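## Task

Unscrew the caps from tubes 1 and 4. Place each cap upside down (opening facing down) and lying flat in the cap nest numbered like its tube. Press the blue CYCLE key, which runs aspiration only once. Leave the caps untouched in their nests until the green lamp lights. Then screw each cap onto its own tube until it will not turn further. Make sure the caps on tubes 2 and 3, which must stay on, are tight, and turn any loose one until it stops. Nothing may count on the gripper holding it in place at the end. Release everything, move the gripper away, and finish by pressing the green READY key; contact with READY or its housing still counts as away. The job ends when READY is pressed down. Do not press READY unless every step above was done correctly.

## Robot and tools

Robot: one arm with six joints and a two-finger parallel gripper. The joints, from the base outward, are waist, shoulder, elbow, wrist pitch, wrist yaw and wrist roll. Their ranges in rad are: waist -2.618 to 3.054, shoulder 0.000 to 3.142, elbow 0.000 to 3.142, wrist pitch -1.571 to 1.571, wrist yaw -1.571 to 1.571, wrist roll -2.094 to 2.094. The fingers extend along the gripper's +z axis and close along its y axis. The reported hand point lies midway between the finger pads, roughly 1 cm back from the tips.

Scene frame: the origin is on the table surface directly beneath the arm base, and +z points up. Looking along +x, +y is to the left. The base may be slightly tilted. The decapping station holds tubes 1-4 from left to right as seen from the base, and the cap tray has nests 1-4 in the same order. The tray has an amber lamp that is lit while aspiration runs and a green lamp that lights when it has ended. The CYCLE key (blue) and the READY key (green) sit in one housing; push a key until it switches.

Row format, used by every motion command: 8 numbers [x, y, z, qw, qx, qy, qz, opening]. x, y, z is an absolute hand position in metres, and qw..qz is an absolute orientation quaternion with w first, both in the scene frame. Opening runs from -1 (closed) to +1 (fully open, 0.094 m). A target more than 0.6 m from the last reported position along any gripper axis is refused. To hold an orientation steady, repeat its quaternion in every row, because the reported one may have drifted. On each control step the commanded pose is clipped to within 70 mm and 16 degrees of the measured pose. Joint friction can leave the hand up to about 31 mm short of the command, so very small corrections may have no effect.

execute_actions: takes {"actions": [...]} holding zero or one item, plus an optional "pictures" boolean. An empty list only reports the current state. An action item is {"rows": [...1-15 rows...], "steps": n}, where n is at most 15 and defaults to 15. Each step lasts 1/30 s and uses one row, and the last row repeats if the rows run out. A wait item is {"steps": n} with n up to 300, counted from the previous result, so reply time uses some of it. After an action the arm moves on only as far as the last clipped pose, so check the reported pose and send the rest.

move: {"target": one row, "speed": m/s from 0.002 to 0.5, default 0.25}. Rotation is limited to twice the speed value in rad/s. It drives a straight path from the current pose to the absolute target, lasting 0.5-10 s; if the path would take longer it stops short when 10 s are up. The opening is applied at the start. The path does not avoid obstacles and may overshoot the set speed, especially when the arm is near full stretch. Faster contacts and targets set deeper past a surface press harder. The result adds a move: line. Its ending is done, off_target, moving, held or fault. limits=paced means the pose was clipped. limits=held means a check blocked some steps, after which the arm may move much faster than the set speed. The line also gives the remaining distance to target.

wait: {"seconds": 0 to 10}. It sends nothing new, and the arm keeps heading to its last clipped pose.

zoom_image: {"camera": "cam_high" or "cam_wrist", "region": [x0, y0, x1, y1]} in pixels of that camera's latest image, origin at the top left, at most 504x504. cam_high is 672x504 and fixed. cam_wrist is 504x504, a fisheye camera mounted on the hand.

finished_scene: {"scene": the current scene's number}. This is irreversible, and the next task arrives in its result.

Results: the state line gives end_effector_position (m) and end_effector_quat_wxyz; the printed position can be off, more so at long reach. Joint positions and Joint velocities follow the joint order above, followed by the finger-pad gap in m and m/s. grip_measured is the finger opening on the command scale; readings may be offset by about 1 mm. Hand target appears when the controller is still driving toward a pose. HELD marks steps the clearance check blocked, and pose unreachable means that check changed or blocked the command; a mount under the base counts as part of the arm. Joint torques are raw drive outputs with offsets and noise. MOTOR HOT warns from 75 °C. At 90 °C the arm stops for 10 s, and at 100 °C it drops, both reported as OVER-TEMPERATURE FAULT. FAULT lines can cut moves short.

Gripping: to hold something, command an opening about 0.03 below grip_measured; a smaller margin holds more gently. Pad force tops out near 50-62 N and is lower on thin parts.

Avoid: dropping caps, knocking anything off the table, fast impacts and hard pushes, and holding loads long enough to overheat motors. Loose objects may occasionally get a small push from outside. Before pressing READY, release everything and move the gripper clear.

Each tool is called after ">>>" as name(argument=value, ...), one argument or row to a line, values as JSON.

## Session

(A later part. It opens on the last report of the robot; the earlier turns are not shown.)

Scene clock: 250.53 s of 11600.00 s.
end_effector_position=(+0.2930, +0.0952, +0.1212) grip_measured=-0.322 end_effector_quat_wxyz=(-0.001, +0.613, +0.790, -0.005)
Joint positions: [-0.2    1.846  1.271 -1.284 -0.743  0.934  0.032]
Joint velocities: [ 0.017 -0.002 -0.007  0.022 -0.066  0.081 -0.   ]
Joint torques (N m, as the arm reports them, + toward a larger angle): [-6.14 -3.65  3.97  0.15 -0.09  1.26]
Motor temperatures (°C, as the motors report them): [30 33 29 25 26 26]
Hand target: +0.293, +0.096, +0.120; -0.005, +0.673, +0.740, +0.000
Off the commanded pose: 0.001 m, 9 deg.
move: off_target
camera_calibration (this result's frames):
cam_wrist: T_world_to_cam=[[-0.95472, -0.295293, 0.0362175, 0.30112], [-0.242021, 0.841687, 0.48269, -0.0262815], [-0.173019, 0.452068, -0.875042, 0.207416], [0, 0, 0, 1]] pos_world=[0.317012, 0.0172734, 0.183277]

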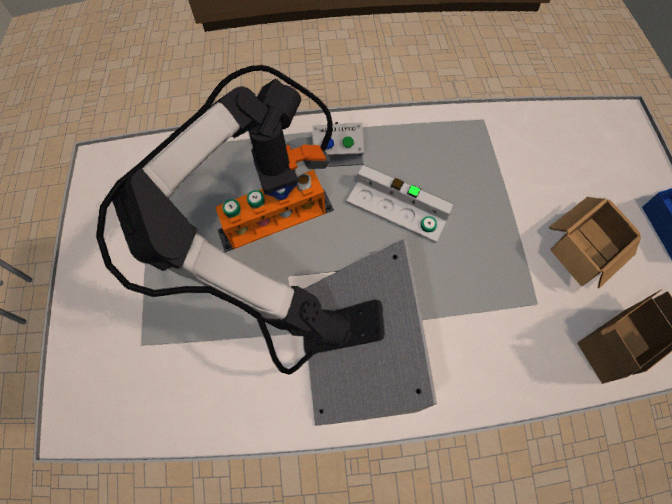

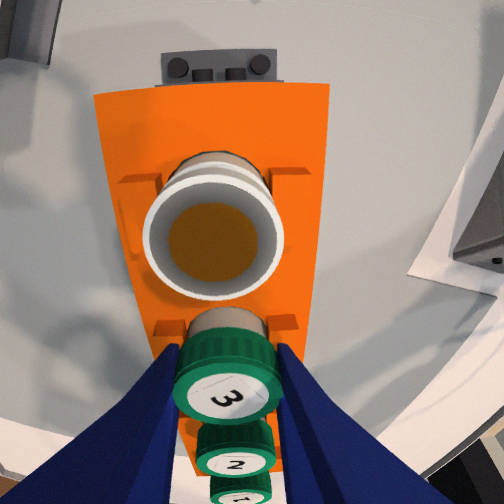

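>>> execute_actions(
  actions=[
    {"rows":[[0.293,0.096,0.121,0,0.64,0.768,0,-0.36],[0.293,0.096,0.121,0,0.613,0.79,0,-0.36],[0.293,0.096,0.121,0,0.613,0.79,0,-0.36],[0.293,0.096,0.121,0,0.613,0.79,0,0.05]],"steps":10},
  ],
  pictures=false,
)

>>> move(
  target=[0.30,0.06,0.165,0,0.588,0.809,0,0.05],
  speed=0.2,
)

>>> move(
  target=[0.23,-0.221,0.085,0,0.292,0.956,0,0.05],
  speed=0.35,
)

>>> move(
  target=[0.228,-0.217,0.021,0,0.292,0.956,0,0.05],
  speed=0.07,
)

Scene clock: 252.50 s of 11600.00 s.
end_effector_position=(+0.2930, +0.0953, +0.1212) grip_measured=+0.048 end_effector_quat_wxyz=(-0.001, +0.608, +0.794, -0.005)
Joint positions: [-0.2    1.846  1.271 -1.284 -0.743  0.923  0.049]
Joint velocities: [-0.012  0.002 -0.012 -0.066  0.051  0.081 -0.   ]
Joint torques (N m, as the arm reports them, + toward a larger angle): [-6.26 -4.32  3.64  0.26 -0.07  0.12]
Motor temperatures (°C, as the motors report them): [30 33 29 25 26 26]
Hand target: +0.293, +0.096, +0.121; -0.000, +0.613, +0.790, +0.000
Off the commanded pose: 0.001 m, 1 deg.
Steps of this call (steps 1 to 49: nothing new was sent; steps 50 to 59: all 10 steps of this action). Readings (end_effector_position):
50: (+0.2930, +0.0952, +0.1212)
51: (+0.2930, +0.0952, +0.1212)
53: (+0.2930, +0.0953, +0.1212)
57: (+0.2930, +0.0953, +0.1212)
59: the state above

Scene clock: 253.73 s of 11600.00 s.
end_effector_position=(+0.3001, +0.0623, +0.1644) grip_measured=+0.048 end_effector_quat_wxyz=(+0.006, +0.587, +0.809, +0.005)
Joint positions: [-0.357  1.949  1.423 -1.441 -0.708  0.687  0.049]
Joint velocities: [ 0.002 -0.002 -0.017  0.066 -0.007 -0.066 -0.   ]
Joint torques (N m, as the arm reports them, + toward a larger angle): [-6.52 -2.8   5.64  0.04  0.09 -0.02]
Motor temperatures (°C, as the motors report them): [30 33 29 25 26 26]
Hand target: +0.299, +0.060, +0.165; +0.001, +0.588, +0.809, -0.000
Off the commanded pose: 0.002 m, 1 deg.
move: done
camera_calibration (this result's frames):
cam_wrist: T_world_to_cam=[[-0.934407, -0.356046, 0.0107092, 0.298506], [-0.307046, 0.820325, 0.482482, 0.00318346], [-0.180571, 0.447546, -0.875841, 0.264091], [0, 0, 0, 1]] pos_world=[0.327591, -0.0145227, 0.226569]

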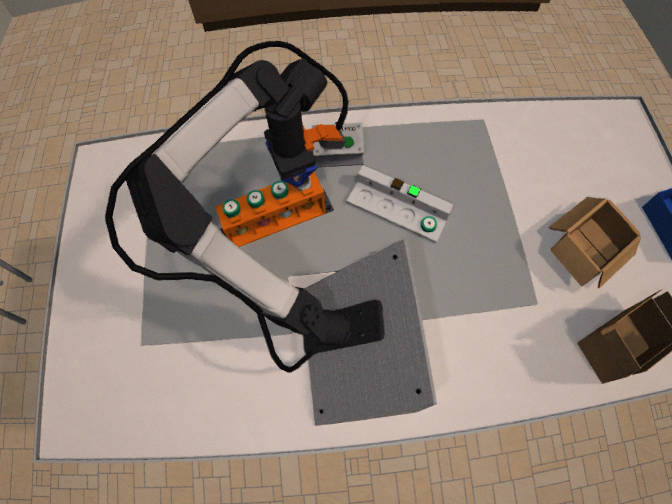

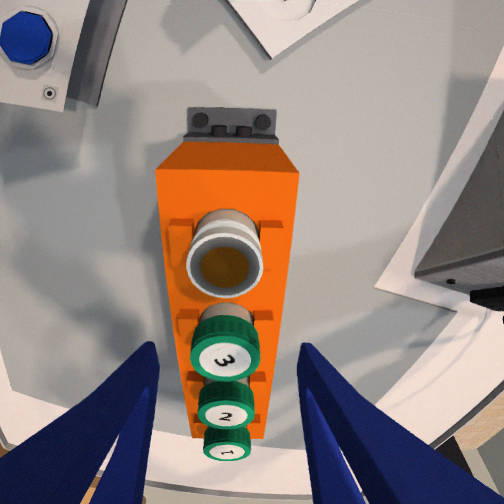

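Scene clock: 255.43 s of 11600.00 s.
end_effector_position=(+0.2292, -0.2187, +0.0838) grip_measured=+0.048 end_effector_quat_wxyz=(+0.001, +0.300, +0.954, +0.005)
Joint positions: [-0.811  2.706  1.52  -1.063 -0.467 -0.437  0.049]
Joint velocities: [ 0.002  0.002  0.007  0.037 -0.037 -0.037 -0.001]
Joint torques (N m, as the arm reports them, + toward a larger angle): [-5.52 -7.77  6.25  0.22  0.04 -0.03]
Motor temperatures (°C, as the motors report them): [30 33 29 25 26 26]
Hand target: +0.230, -0.223, +0.085; +0.000, +0.293, +0.956, -0.002
Off the commanded pose: 0.003 m, 1 deg.
move: done
camera_calibration (this result's frames):
cam_wrist: T_world_to_cam=[[-0.531283, -0.847031, 0.0166597, -0.0671649], [-0.735389, 0.470843, 0.487349, 0.272124], [-0.420644, 0.246669, -0.873048, 0.317226], [0, 0, 0, 1]] pos_world=[0.297873, -0.263268, 0.145453]

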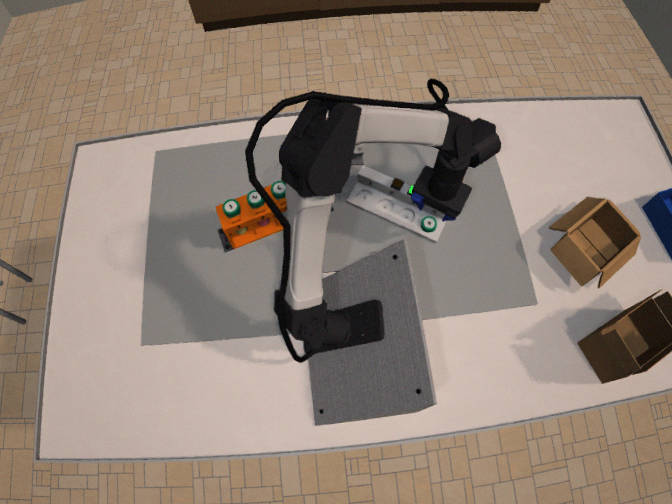

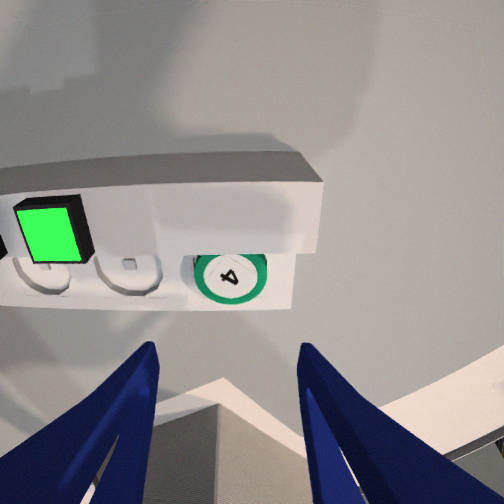

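Scene clock: 256.83 s of 11600.00 s.
end_effector_position=(+0.2305, -0.2187, +0.0286) grip_measured=+0.048 end_effector_quat_wxyz=(+0.001, +0.287, +0.958, -0.005)
Joint positions: [-0.727  2.755  1.394 -0.839 -0.503 -0.381  0.049]
Joint velocities: [-0.007  0.002 -0.017 -0.037 -0.051  0.037 -0.001]
Joint torques (N m, as the arm reports them, + toward a larger angle): [-5.09 -7.5   3.41  0.47 -0.13  0.12]
Motor temperatures (°C, as the motors report them): [30 33 29 25 26 26]
Hand target: +0.228, -0.217, +0.021; -0.000, +0.292, +0.956, +0.001
Off the commanded pose: 0.008 m, 1 deg.
move: done
camera_calibration (this result's frames):
cam_wrist: T_world_to_cam=[[-0.509288, -0.859856, 0.0356857, -0.0740212], [-0.744208, 0.460856, 0.483494, 0.299998], [-0.432181, 0.21968, -0.87462, 0.266422], [0, 0, 0, 1]] pos_world=[0.300705, -0.260431, 0.0906122]

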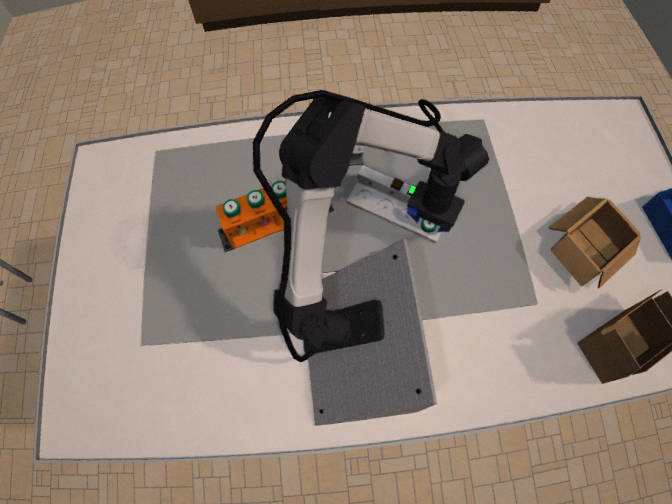

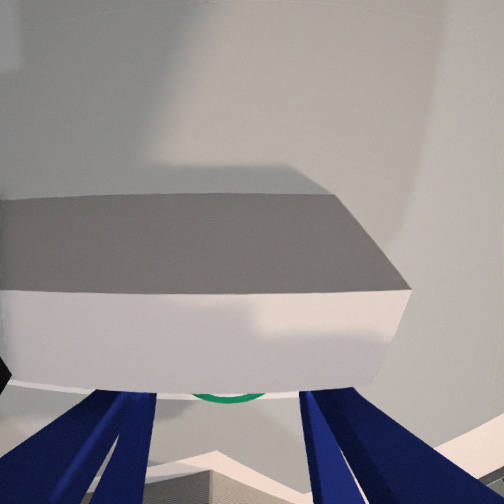

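>>> execute_actions(
  actions=[
    {"rows":[[0.2275,-0.2165,0.0195,0,0.292,0.956,0,0.05],[0.2275,-0.2165,0.0195,0,0.292,0.956,0,0.05],[0.2275,-0.2165,0.0195,0,0.292,0.956,0,0.05],[0.2275,-0.2165,0.0195,0,0.292,0.956,0,0.05],[0.2275,-0.2165,0.022,0,0.292,0.956,0,-0.36]],"steps":15},
  ],
  pictures=false,
)

>>> move(
  target=[0.235,-0.21,0.12,0,0.259,0.966,0,-0.36],
  speed=0.15,
)

>>> move(
  target=[0.306,0.049,0.17,0,-0.5,0.866,0,-0.36],
  speed=0.4,
)

>>> move(
  target=[0.308,0.049,0.144,0,-0.5,0.866,0,-0.36],
  speed=0.06,
)

Scene clock: 259.00 s of 11600.00 s.
end_effector_position=(+0.2314, -0.2186, +0.0282) grip_measured=-0.330 end_effector_quat_wxyz=(+0.003, +0.287, +0.958, -0.003)
Joint positions: [-0.727  2.755  1.392 -0.835 -0.509 -0.38   0.031]
Joint velocities: [-0.012 -0.012 -0.002 -0.007 -0.066 -0.022  0.001]
Joint torques (N m, as the arm reports them, + toward a larger angle): [-5.33 -7.77  3.21  0.46 -0.09  0.07]
Motor temperatures (°C, as the motors report them): [30 33 29 25 26 26]
Hand target: +0.228, -0.217, +0.022; -0.000, +0.292, +0.956, +0.000
Off the commanded pose: 0.008 m, 1 deg.
Steps of this call (steps 1 to 50: nothing new was sent; steps 51 to 65: all 15 steps of this action). Readings (end_effector_position):
51: (+0.2307, -0.2190, +0.0283)
52: (+0.2307, -0.2189, +0.0282)
54: (+0.2307, -0.2189, +0.0282)
58: (+0.2314, -0.2186, +0.0282)
65: the state above

Scene clock: 260.50 s of 11600.00 s.
end_effector_position=(+0.2345, -0.2088, +0.1138) grip_measured=-0.330 end_effector_quat_wxyz=(+0.001, +0.263, +0.965, +0.005)
Joint positions: [-0.824  2.659  1.578 -1.173 -0.459 -0.524  0.031]
Joint velocities: [ 0.022 -0.002  0.012  0.037 -0.007 -0.037  0.   ]
Joint torques (N m, as the arm reports them, + toward a larger angle): [-5.99 -8.56  6.29  0.11  0.03 -0.06]
Motor temperatures (°C, as the motors report them): [30 34 29 25 26 26]
Hand target: +0.234, -0.209, +0.120; +0.000, +0.259, +0.966, -0.001
Off the commanded pose: 0.006 m, 1 deg.
move: done
camera_calibration (this result's frames):
cam_wrist: T_world_to_cam=[[-0.465296, -0.884994, 0.0168746, -0.0799275], [-0.76944, 0.413819, 0.486535, 0.252945], [-0.437564, 0.213399, -0.873498, 0.340359], [0, 0, 0, 1]] pos_world=[0.306365, -0.248041, 0.175585]

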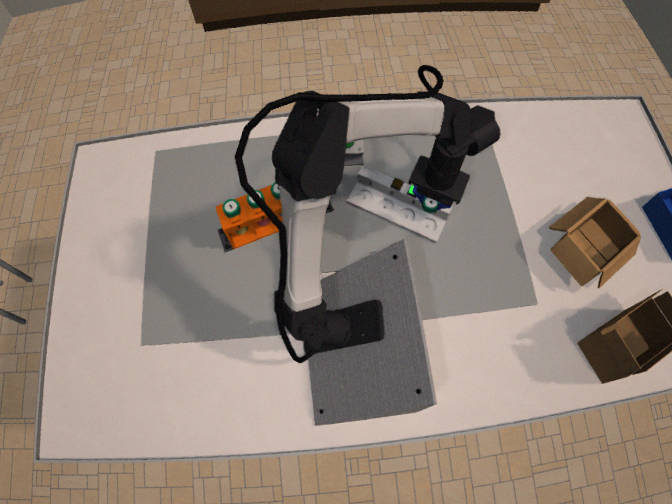

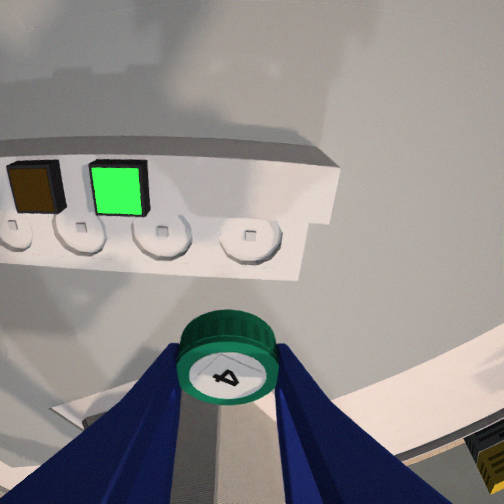

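Scene clock: 263.07 s of 11600.00 s.
end_effector_position=(+0.3043, +0.0443, +0.1662) grip_measured=-0.330 end_effector_quat_wxyz=(-0.004, -0.492, +0.871, +0.000)
Joint positions: [-0.383  2.02   1.475 -1.463 -0.681 -1.64   0.031]
Joint velocities: [ 0.007  0.002  0.002 -0.022 -0.007 -0.022 -0.   ]
Joint torques (N m, as the arm reports them, + toward a larger angle): [-6.   -4.89  5.64 -0.02 -0.19 -0.04]
Motor temperatures (°C, as the motors report them): [30 34 29 25 26 26]
Hand target: +0.306, +0.051, +0.170; +0.001, -0.500, +0.866, +0.001
Off the commanded pose: 0.006 m, 1 deg.
move: done
camera_calibration (this result's frames):
cam_wrist: T_world_to_cam=[[0.880097, -0.474266, 0.0223812, -0.252841], [-0.422609, -0.76101, 0.492204, 0.121963], [-0.216403, -0.442646, -0.870192, 0.323877], [0, 0, 0, 1]] pos_world=[0.344155, 0.116264, 0.227464]

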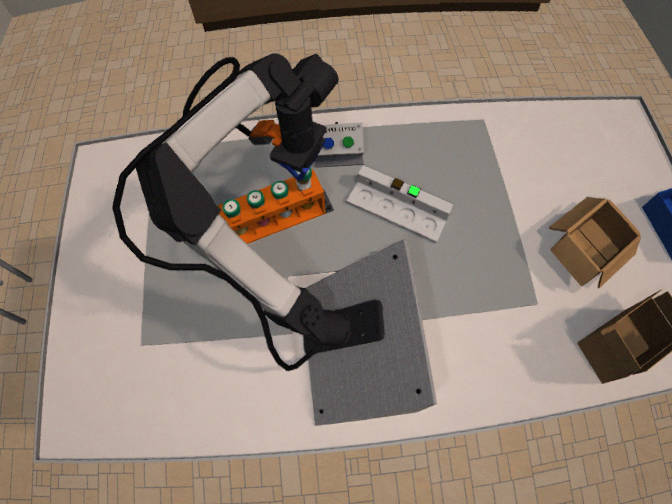

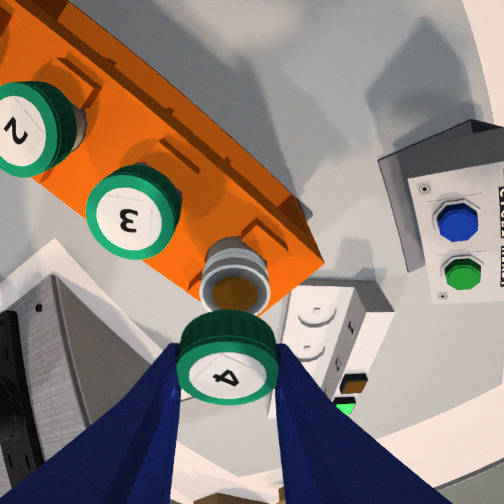

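Scene clock: 263.97 s of 11600.00 s.
end_effector_position=(+0.3073, +0.0457, +0.1452) grip_measured=-0.330 end_effector_quat_wxyz=(-0.007, -0.498, +0.867, +0.003)
Joint positions: [-0.336  2.02   1.419 -1.381 -0.698 -1.605  0.031]
Joint velocities: [-0.012  0.017  0.002  0.022 -0.037  0.007  0.001]
Joint torques (N m, as the arm reports them, + toward a larger angle): [-6.07 -5.61  3.05  0.29 -0.18  0.14]
Motor temperatures (°C, as the motors report them): [30 34 29 25 26 26]
Hand target: +0.308, +0.049, +0.144; +0.000, -0.500, +0.866, +0.000
Off the commanded pose: 0.004 m, 1 deg.
move: done
camera_calibration (this result's frames):
cam_wrist: T_world_to_cam=[[0.886846, -0.461837, 0.0145456, -0.25587], [-0.407935, -0.76778, 0.494067, 0.130182], [-0.217011, -0.444095, -0.869302, 0.306949], [0, 0, 0, 1]] pos_world=[0.346635, 0.118095, 0.206234]

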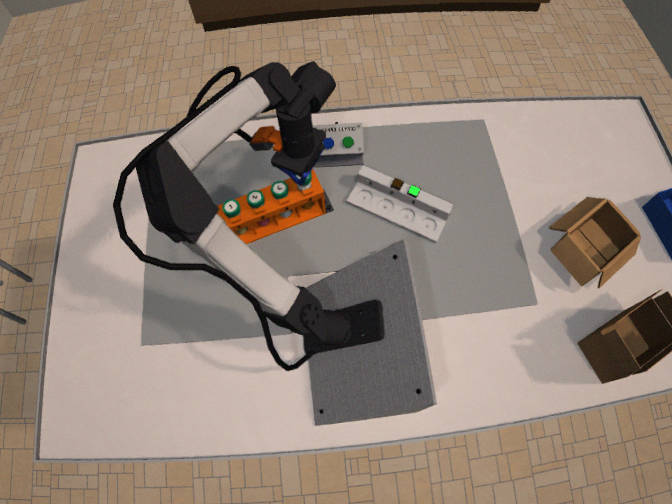

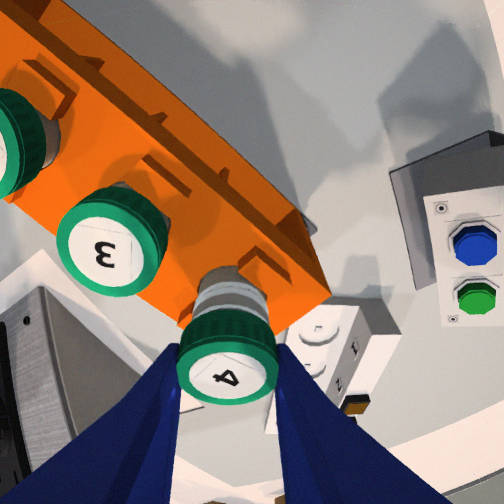

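>>> move(
  target=[0.310,0.050,0.135,0,-0.574,0.819,0,-0.36],
  speed=0.1,
)

Scene clock: 265.90 s of 11600.00 s.
end_effector_position=(+0.3087, +0.0463, +0.1361) grip_measured=-0.330 end_effector_quat_wxyz=(-0.007, -0.561, +0.828, +0.004)
Joint positions: [-0.316  2.02   1.396 -1.344 -0.704 -1.731  0.031]
Joint velocities: [-0.002  0.012 -0.017  0.037 -0.007 -0.007  0.001]
Joint torques (N m, as the arm reports them, + toward a larger angle): [-5.9  -5.73  3.19  0.33 -0.2  -0.04]
Motor temperatures (°C, as the motors report them): [30 34 29 25 26 26]
Hand target: +0.310, +0.050, +0.135; -0.000, -0.574, +0.819, +0.000
Off the commanded pose: 0.004 m, 2 deg.
move: done
camera_calibration (this result's frames):
cam_wrist: T_world_to_cam=[[0.945757, -0.324664, 0.011713, -0.280849], [-0.287842, -0.820685, 0.493582, 0.101082], [-0.150636, -0.47018, -0.86962, 0.280411], [0, 0, 0, 1]] pos_world=[0.33695, 0.123619, 0.197248]

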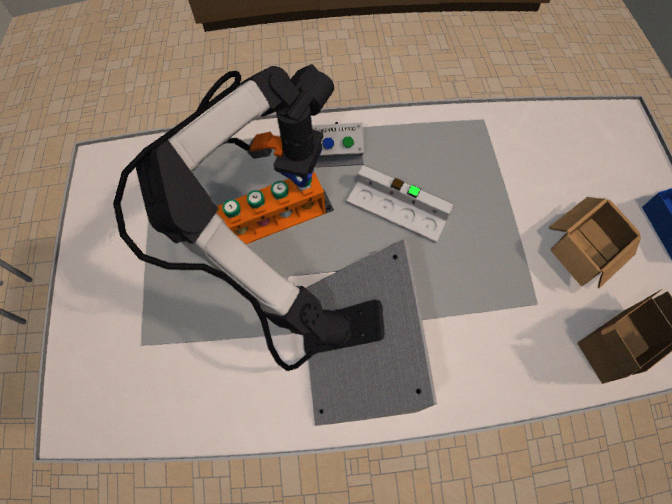

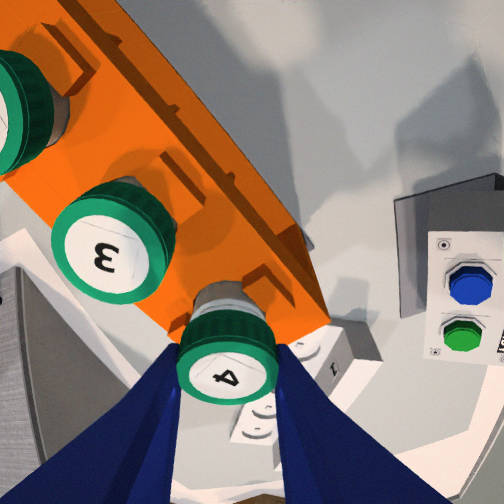

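>>> move(
  target=[0.309,0.048,0.127,0,-0.462,0.887,0,-0.36],
  speed=0.15,
)

>>> move(
  target=[0.308,0.047,0.123,0,0.857,0.515,0,-0.36],
  speed=0.5,
)

Scene clock: 268.77 s of 11600.00 s.
end_effector_position=(+0.3083, +0.0457, +0.1318) grip_measured=-0.330 end_effector_quat_wxyz=(-0.003, -0.460, +0.888, +0.001)
Joint positions: [-0.311  2.012  1.369 -1.313 -0.712 -1.483  0.031]
Joint velocities: [-0.007  0.007 -0.002  0.051 -0.007  0.007  0.   ]
Joint torques (N m, as the arm reports them, + toward a larger angle): [-5.37 -5.28  2.76  0.44 -0.16  0.14]
Motor temperatures (°C, as the motors report them): [30 34 29 25 26 26]
Hand target: +0.309, +0.048, +0.127; -0.000, -0.462, +0.887, +0.000
Off the commanded pose: 0.005 m, 0 deg.
move: done
camera_calibration (this result's frames):
cam_wrist: T_world_to_cam=[[0.843449, -0.536794, 0.0210909, -0.240658], [-0.476447, -0.729336, 0.490986, 0.156952], [-0.248176, -0.424171, -0.870912, 0.304436], [0, 0, 0, 1]] pos_world=[0.353316, 0.11442, 0.193151]

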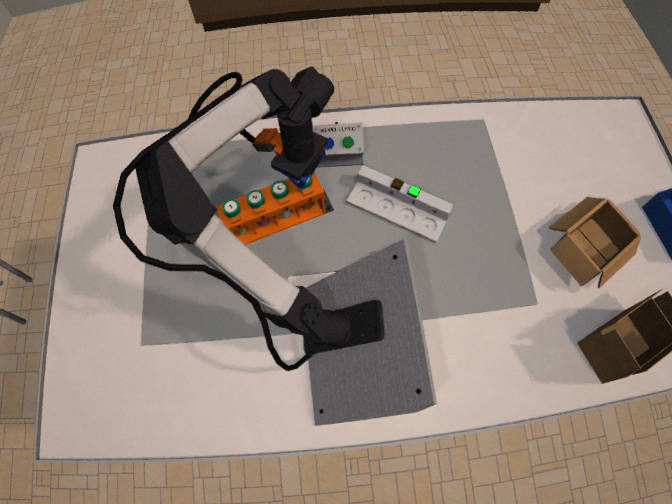

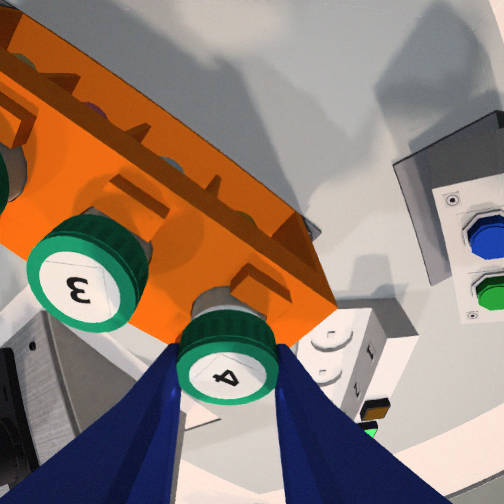

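Scene clock: 272.57 s of 11600.00 s.
end_effector_position=(+0.3078, +0.0457, +0.1301) grip_measured=-0.331 end_effector_quat_wxyz=(+0.001, +0.857, +0.515, -0.002)
Joint positions: [-0.308  2.004  1.356 -1.297 -0.713  1.539  0.031]
Joint velocities: [-0.012  0.002 -0.007  0.066 -0.037 -0.022  0.   ]
Joint torques (N m, as the arm reports them, + toward a larger angle): [-5.08 -4.85  2.54  0.49 -0.03  0.17]
Motor temperatures (°C, as the motors report them): [30 34 29 25 26 25]
Hand target: +0.308, +0.047, +0.123; -0.000, +0.857, +0.515, -0.000
Off the commanded pose: 0.007 m, 0 deg.
move: done
camera_calibration (this result's frames):
cam_wrist: T_world_to_cam=[[-0.904598, 0.425409, 0.026999, 0.253195], [0.384384, 0.786704, 0.483059, -0.175665], [0.184257, 0.447352, -0.875172, 0.130501], [0, 0, 0, 1]] pos_world=[0.272517, -0.0278948, 0.192231]

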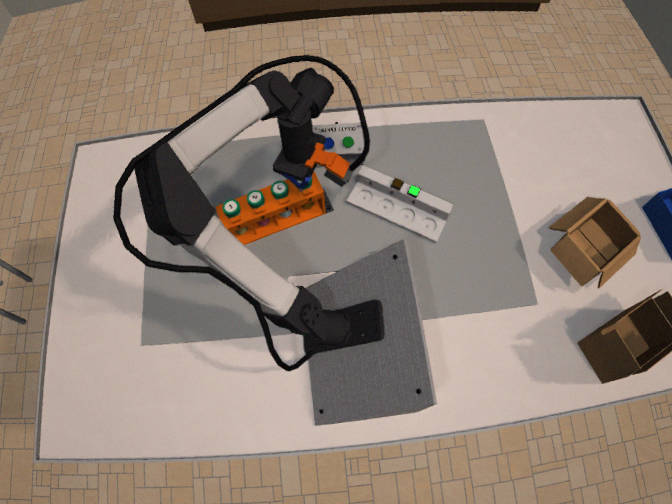

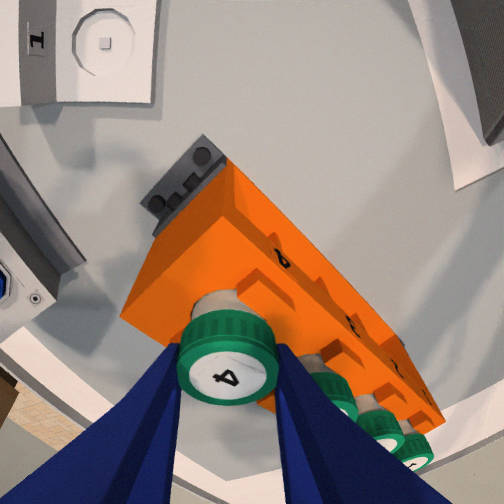

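>>> execute_actions(
  actions=[
    {"rows":[[0.308,0.047,0.128,0,0.857,0.515,0,-0.36],[0.308,0.047,0.128,0,0.857,0.515,0,-0.36],[0.308,0.047,0.128,0,0.857,0.515,0,-0.14],[0.308,0.047,0.128,0,0.857,0.515,0,-0.14],[0.308,0.047,0.128,0,0.857,0.515,0,-0.14],[0.308,0.047,0.128,0,0.857,0.515,0,-0.14],[0.308,0.047,0.128,0,0.848,0.53,0,-0.14],[0.308,0.047,0.128,0,0.839,0.545,0,-0.14],[0.308,0.047,0.128,0,0.829,0.559,0,-0.14],[0.308,0.047,0.128,0,0.819,0.574,0,-0.14],[0.308,0.047,0.128,0,0.809,0.588,0,-0.14],[0.308,0.047,0.128,0,0.799,0.602,0,-0.14],[0.308,0.047,0.128,0,0.788,0.616,0,-0.14]],"steps":15},
  ],
  pictures=false,
)

>>> move(
  target=[0.308,0.047,0.122,0,-0.574,0.819,0,-0.14],
  speed=0.5,
)

Scene clock: 275.00 s of 11600.00 s.
end_effector_position=(+0.3078, +0.0458, +0.1300) grip_measured=-0.142 end_effector_quat_wxyz=(+0.001, +0.817, +0.577, -0.002)
Joint positions: [-0.308  2.004  1.356 -1.297 -0.713  1.391  0.04 ]
Joint velocities: [-0.007 -0.007  0.007  0.051 -0.051 -0.476  0.001]
Joint torques (N m, as the arm reports them, + toward a larger angle): [-5.95 -4.96  3.5   0.29 -0.02 -0.04]
Motor temperatures (°C, as the motors report them): [30 34 29 25 26 25]
Hand target: +0.308, +0.047, +0.128; +0.001, +0.789, +0.614, -0.001
Off the commanded pose: 0.002 m, 6 deg.
Steps of this call (steps 1 to 58: nothing new was sent; steps 59 to 73: all 15 steps of this action). Readings (end_effector_position):
59: (+0.3078, +0.0457, +0.1301)
60: (+0.3078, +0.0457, +0.1301)
62: (+0.3078, +0.0458, +0.1300)
66: (+0.3078, +0.0458, +0.1300)
73: the state above

Scene clock: 279.30 s of 11600.00 s.
end_effector_position=(+0.3083, +0.0445, +0.1241) grip_measured=-0.142 end_effector_quat_wxyz=(-0.004, -0.567, +0.824, -0.003)
Joint positions: [-0.296  2.004  1.337 -1.267 -0.713 -1.709  0.04 ]
Joint velocities: [-0.012 -0.007  0.022 -0.051 -0.037 -0.007 -0.   ]
Joint torques (N m, as the arm reports them, + toward a larger angle): [-5.96 -4.86  3.48  0.22 -0.16 -0.04]
Motor temperatures (°C, as the motors report them): [30 34 29 25 26 25]
Hand target: +0.308, +0.047, +0.122; -0.000, -0.574, +0.819, +0.000
Off the commanded pose: 0.003 m, 1 deg.
move: done
camera_calibration (this result's frames):
cam_wrist: T_world_to_cam=[[0.94977, -0.31185, 0.0261928, -0.284459], [-0.28344, -0.821718, 0.49441, 0.10408], [-0.132658, -0.477, -0.868834, 0.263685], [0, 0, 0, 1]] pos_world=[0.334651, 0.122594, 0.185092]

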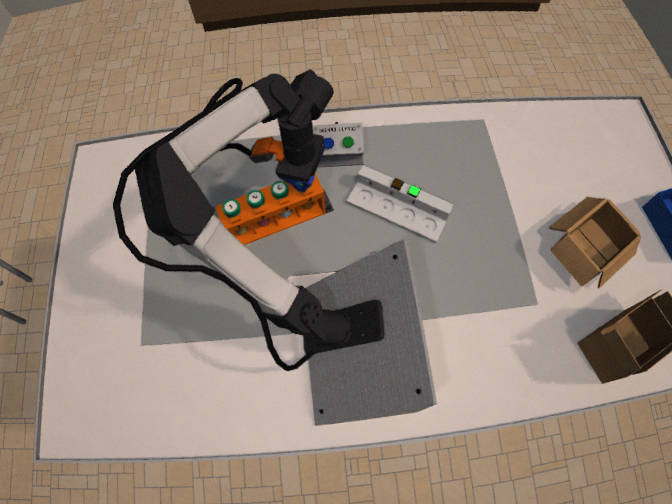

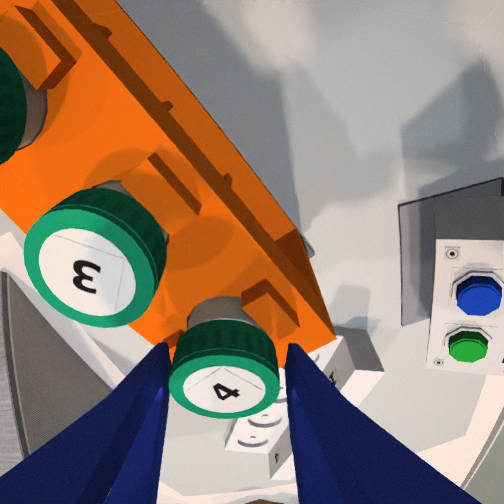

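>>> execute_actions(
  actions=[
    {"rows":[[0.308,0.047,0.122,0,-0.567,0.824,0,-0.36]],"steps":8},
  ],
  pictures=false,
)

>>> move(
  target=[0.308,0.047,0.118,0,0.788,0.616,0,-0.36],
  speed=0.5,
)

>>> move(
  target=[0.308,0.047,0.118,0,0.934,0.358,0,-0.36],
  speed=0.3,
)

Scene clock: 280.93 s of 11600.00 s.
end_effector_position=(+0.3076, +0.0448, +0.1241) grip_measured=-0.319 end_effector_quat_wxyz=(-0.004, -0.567, +0.824, -0.001)
Joint positions: [-0.296  2.004  1.337 -1.271 -0.713 -1.712  0.032]
Joint velocities: [-0.007  0.002 -0.017 -0.095 -0.007  0.037 -0.   ]
Joint torques (N m, as the arm reports them, + toward a larger angle): [-6.04 -4.88  3.55  0.28 -0.18  0.09]
Motor temperatures (°C, as the motors report them): [30 34 29 25 26 25]
Hand target: +0.308, +0.047, +0.122; +0.000, -0.567, +0.824, +0.000
Off the commanded pose: 0.003 m, 1 deg.
Steps of this call (steps 1 to 41: nothing new was sent; steps 42 to 49: all 8 steps of this action). Readings (end_effector_position):
42: (+0.3083, +0.0445, +0.1241)
43: (+0.3074, +0.0449, +0.1241)
45: (+0.3076, +0.0448, +0.1241)
49: the state above

Scene clock: 285.03 s of 11600.00 s.
end_effector_position=(+0.3083, +0.0472, +0.1223) grip_measured=-0.320 end_effector_quat_wxyz=(-0.003, +0.780, +0.626, +0.004)
Joint positions: [-0.295  2.004  1.33  -1.264 -0.731  1.284  0.032]
Joint velocities: [-0.017 -0.017 -0.007  0.037  0.022  0.007 -0.   ]
Joint torques (N m, as the arm reports them, + toward a larger angle): [-5.45 -4.96  3.11  0.39  0.06  0.36]
Motor temperatures (°C, as the motors report them): [30 34 29 25 26 25]
Hand target: +0.308, +0.047, +0.118; -0.000, +0.788, +0.616, +0.000
Off the commanded pose: 0.004 m, 2 deg.
move: done
camera_calibration (this result's frames):
cam_wrist: T_world_to_cam=[[-0.985222, 0.169261, 0.0262196, 0.290207], [0.159894, 0.854006, 0.495084, -0.108641], [0.0614068, 0.49196, -0.868449, 0.15783], [0, 0, 0, 1]] pos_world=[0.293597, -0.0339868, 0.183245]

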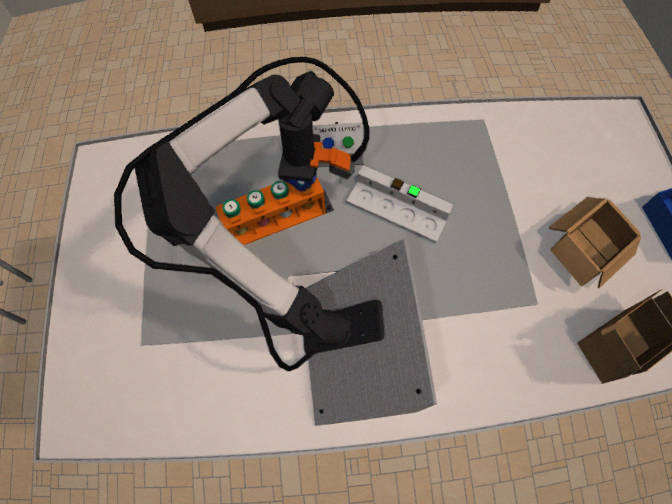

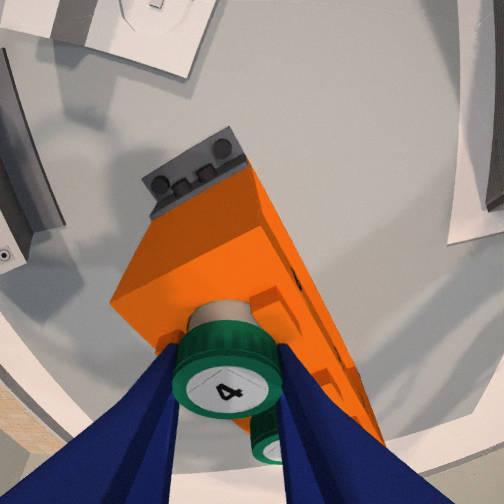

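Scene clock: 286.40 s of 11600.00 s.
end_effector_position=(+0.3086, +0.0467, +0.1218) grip_measured=-0.320 end_effector_quat_wxyz=(+0.002, +0.900, +0.435, -0.002)
Joint positions: [-0.288  1.999  1.33  -1.257 -0.719  1.748  0.032]
Joint velocities: [ 0.012  0.002 -0.017 -0.007 -0.022 -0.007 -0.   ]
Joint torques (N m, as the arm reports them, + toward a larger angle): [-6.18 -3.93  3.81  0.18 -0.07  1.28]
Motor temperatures (°C, as the motors report them): [30 34 29 25 26 25]
Hand target: +0.308, +0.047, +0.118; -0.005, +0.932, +0.362, -0.001
Off the commanded pose: 0.004 m, 10 deg.
move: off_target
camera_calibration (this result's frames):
cam_wrist: T_world_to_cam=[[-0.812392, 0.582624, 0.0238321, 0.218302], [0.519888, 0.705195, 0.482097, -0.2107], [0.264075, 0.404042, -0.875794, 0.100099], [0, 0, 0, 1]] pos_world=[0.260453, -0.0190475, 0.184042]

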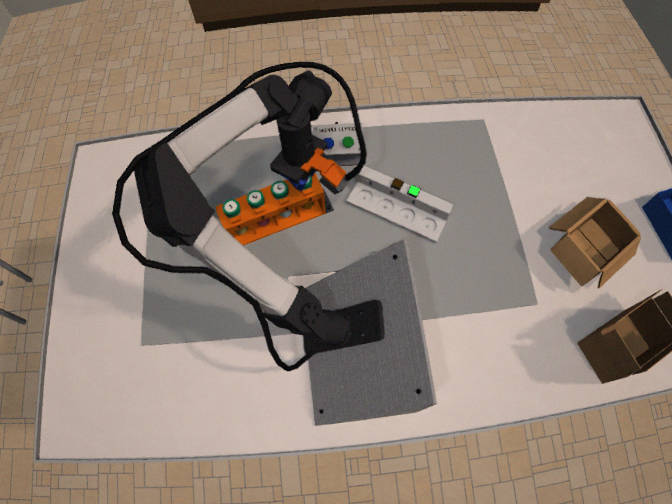

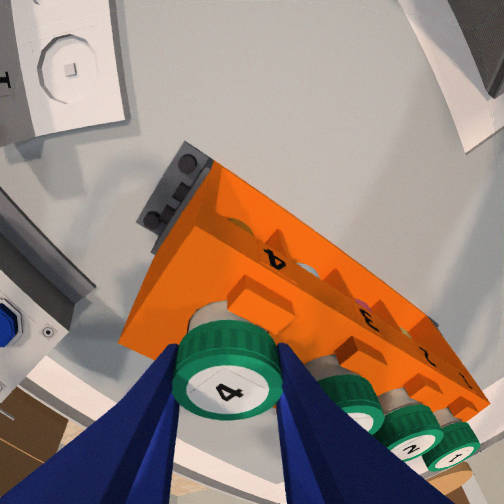

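>>> execute_actions(
  actions=[
    {"rows":[[0.308,0.047,0.121,0,0.918,0.397,0,-0.36],[0.308,0.047,0.121,0,0.9,0.435,0,-0.36],[0.308,0.047,0.121,0,0.9,0.435,0,-0.36],[0.308,0.047,0.121,0,0.9,0.435,0,-0.05]],"steps":10},
  ],
  pictures=false,
)

>>> move(
  target=[0.312,0.043,0.16,0,0.866,0.5,0,-0.05],
  speed=0.15,
)

>>> move(
  target=[0.416,-0.060,0.112,0.153,0.69,0.69,0.153,-1],
  speed=0.3,
)

Scene clock: 288.37 s of 11600.00 s.
end_effector_position=(+0.3086, +0.0467, +0.1218) grip_measured=-0.052 end_effector_quat_wxyz=(+0.002, +0.897, +0.442, -0.002)
Joint positions: [-0.288  1.999  1.33  -1.257 -0.719  1.732  0.045]
Joint velocities: [ 0.002  0.002  0.012 -0.051  0.007  0.066 -0.001]
Joint torques (N m, as the arm reports them, + toward a larger angle): [-6.72 -4.56  3.94  0.15 -0.02  0.13]
Motor temperatures (°C, as the motors report them): [30 34 29 25 26 26]
Hand target: +0.308, +0.047, +0.121; -0.000, +0.900, +0.435, -0.000
Off the commanded pose: 0.001 m, 1 deg.
Steps of this call (steps 1 to 49: nothing new was sent; steps 50 to 59: all 10 steps of this action). Readings (end_effector_position):
50: (+0.3086, +0.0467, +0.1218)
51: (+0.3086, +0.0467, +0.1218)
53: (+0.3086, +0.0467, +0.1218)
57: (+0.3086, +0.0467, +0.1218)
59: the state above

Scene clock: 289.60 s of 11600.00 s.
end_effector_position=(+0.3122, +0.0463, +0.1587) grip_measured=-0.052 end_effector_quat_wxyz=(+0.003, +0.865, +0.501, +0.006)
Joint positions: [-0.362  2.021  1.46  -1.414 -0.706  1.516  0.045]
Joint velocities: [-0.022  0.002 -0.007  0.022  0.066 -0.11  -0.   ]
Joint torques (N m, as the arm reports them, + toward a larger angle): [-7.03 -3.39  5.58  0.    0.11 -0.04]
Motor temperatures (°C, as the motors report them): [30 34 29 25 26 26]
Hand target: +0.311, +0.043, +0.160; +0.001, +0.866, +0.500, +0.000
Off the commanded pose: 0.003 m, 1 deg.
move: done
camera_calibration (this result's frames):
cam_wrist: T_world_to_cam=[[-0.890551, 0.45464, 0.0148542, 0.252338], [0.401914, 0.771138, 0.493772, -0.198079], [0.213034, 0.4457, -0.869464, 0.144664], [0, 0, 0, 1]] pos_world=[0.273512, -0.0264539, 0.219838]

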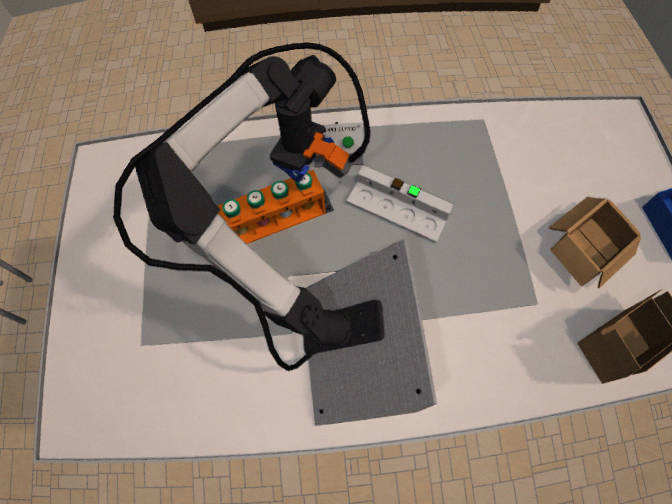

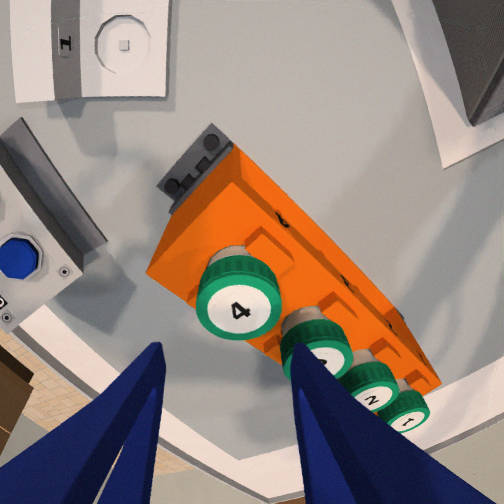

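Scene clock: 291.43 s of 11600.00 s.
end_effector_position=(+0.4198, -0.0566, +0.1164) grip_measured=-0.997 end_effector_quat_wxyz=(+0.158, +0.689, +0.693, +0.145)
Joint positions: [-0.388  2.237  1.33  -0.539 -0.851  1.345  0.   ]
Joint velocities: [ 0.007 -0.032 -0.017 -0.037  0.037 -0.11  -0.001]
Joint torques (N m, as the arm reports them, + toward a larger angle): [-8.1  -5.78  3.72  1.16 -0.14 -0.01]
Motor temperatures (°C, as the motors report them): [30 34 29 25 26 26]
Hand target: +0.416, -0.060, +0.113; +0.154, +0.690, +0.691, +0.151
Off the commanded pose: 0.007 m, 1 deg.
move: done
camera_calibration (this result's frames):
cam_wrist: T_world_to_cam=[[-0.917876, -0.0576128, -0.392663, 0.425426], [-0.232182, 0.88037, 0.41357, 0.140581], [0.321862, 0.470775, -0.821447, 0.0809033], [0, 0, 0, 1]] pos_world=[0.397089, -0.137341, 0.175367]

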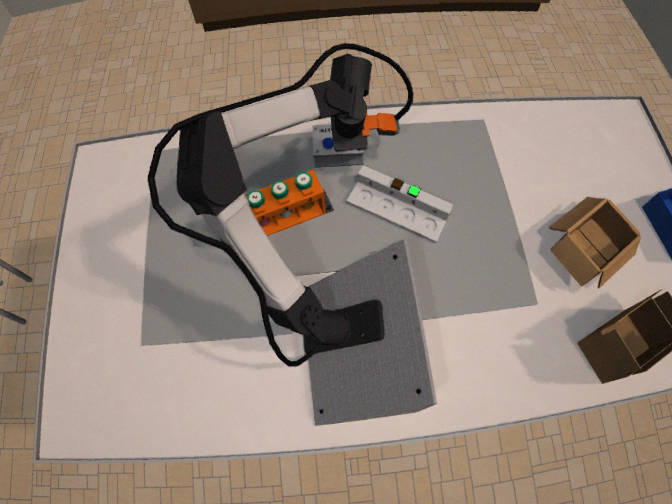

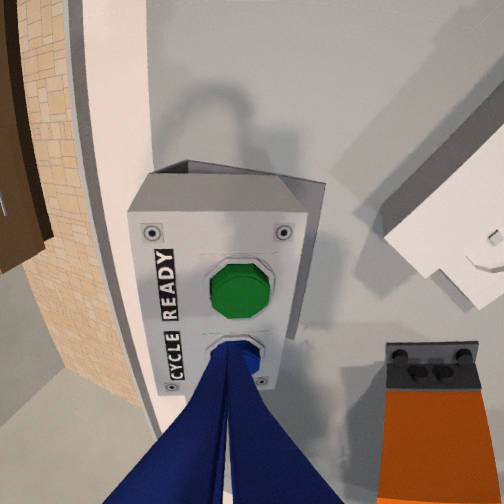

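>>> move(
  target=[0.427,-0.060,0.066,0.153,0.69,0.69,0.153,-1],
  speed=0.04,
)

Scene clock: 293.33 s of 11600.00 s.
end_effector_position=(+0.4287, -0.0571, +0.0840) grip_measured=-0.997 end_effector_quat_wxyz=(+0.160, +0.690, +0.688, +0.156)
Joint positions: [-0.33   2.272  1.253 -0.335 -0.854  1.466  0.   ]
Joint velocities: [-0.007  0.002  0.007 -0.022 -0.007 -0.007 -0.   ]
Joint torques (N m, as the arm reports them, + toward a larger angle): no reading
Motor temperatures (°C, as the motors report them): [30 34 29 25 26 26]
move: unfinished (the scene ended)
camera_calibration (this result's frames):
cam_wrist: T_world_to_cam=[[-0.910014, -0.0462412, -0.411991, 0.419798], [-0.235137, 0.876029, 0.42105, 0.156947], [0.341446, 0.480036, -0.808072, 0.0426316], [0, 0, 0, 1]] pos_world=[0.404369, -0.138543, 0.14132]
The task's run has ended: the event that ends the task has happened. This ends this scene only. If you have not yet called finished_scene for this scene, call it to go on to the next scene.

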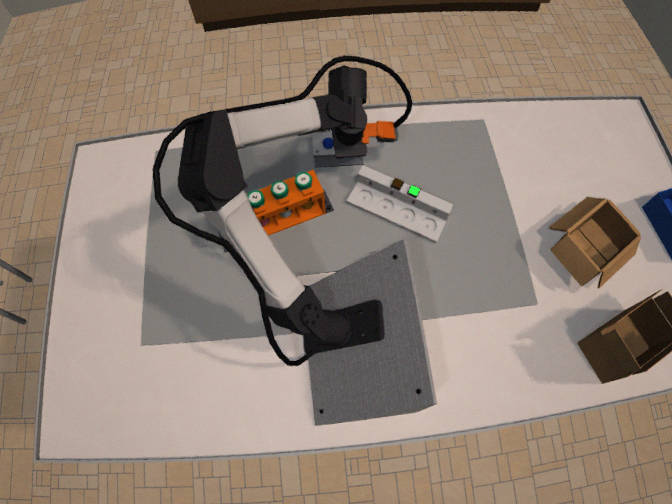

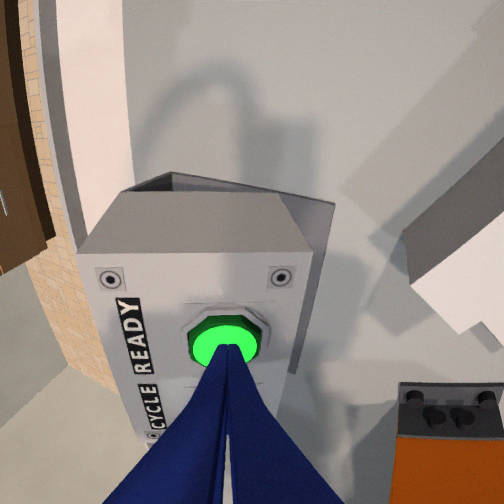

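>>> finished_scene(
  scene=1,
)

The scene is finished: the task was done.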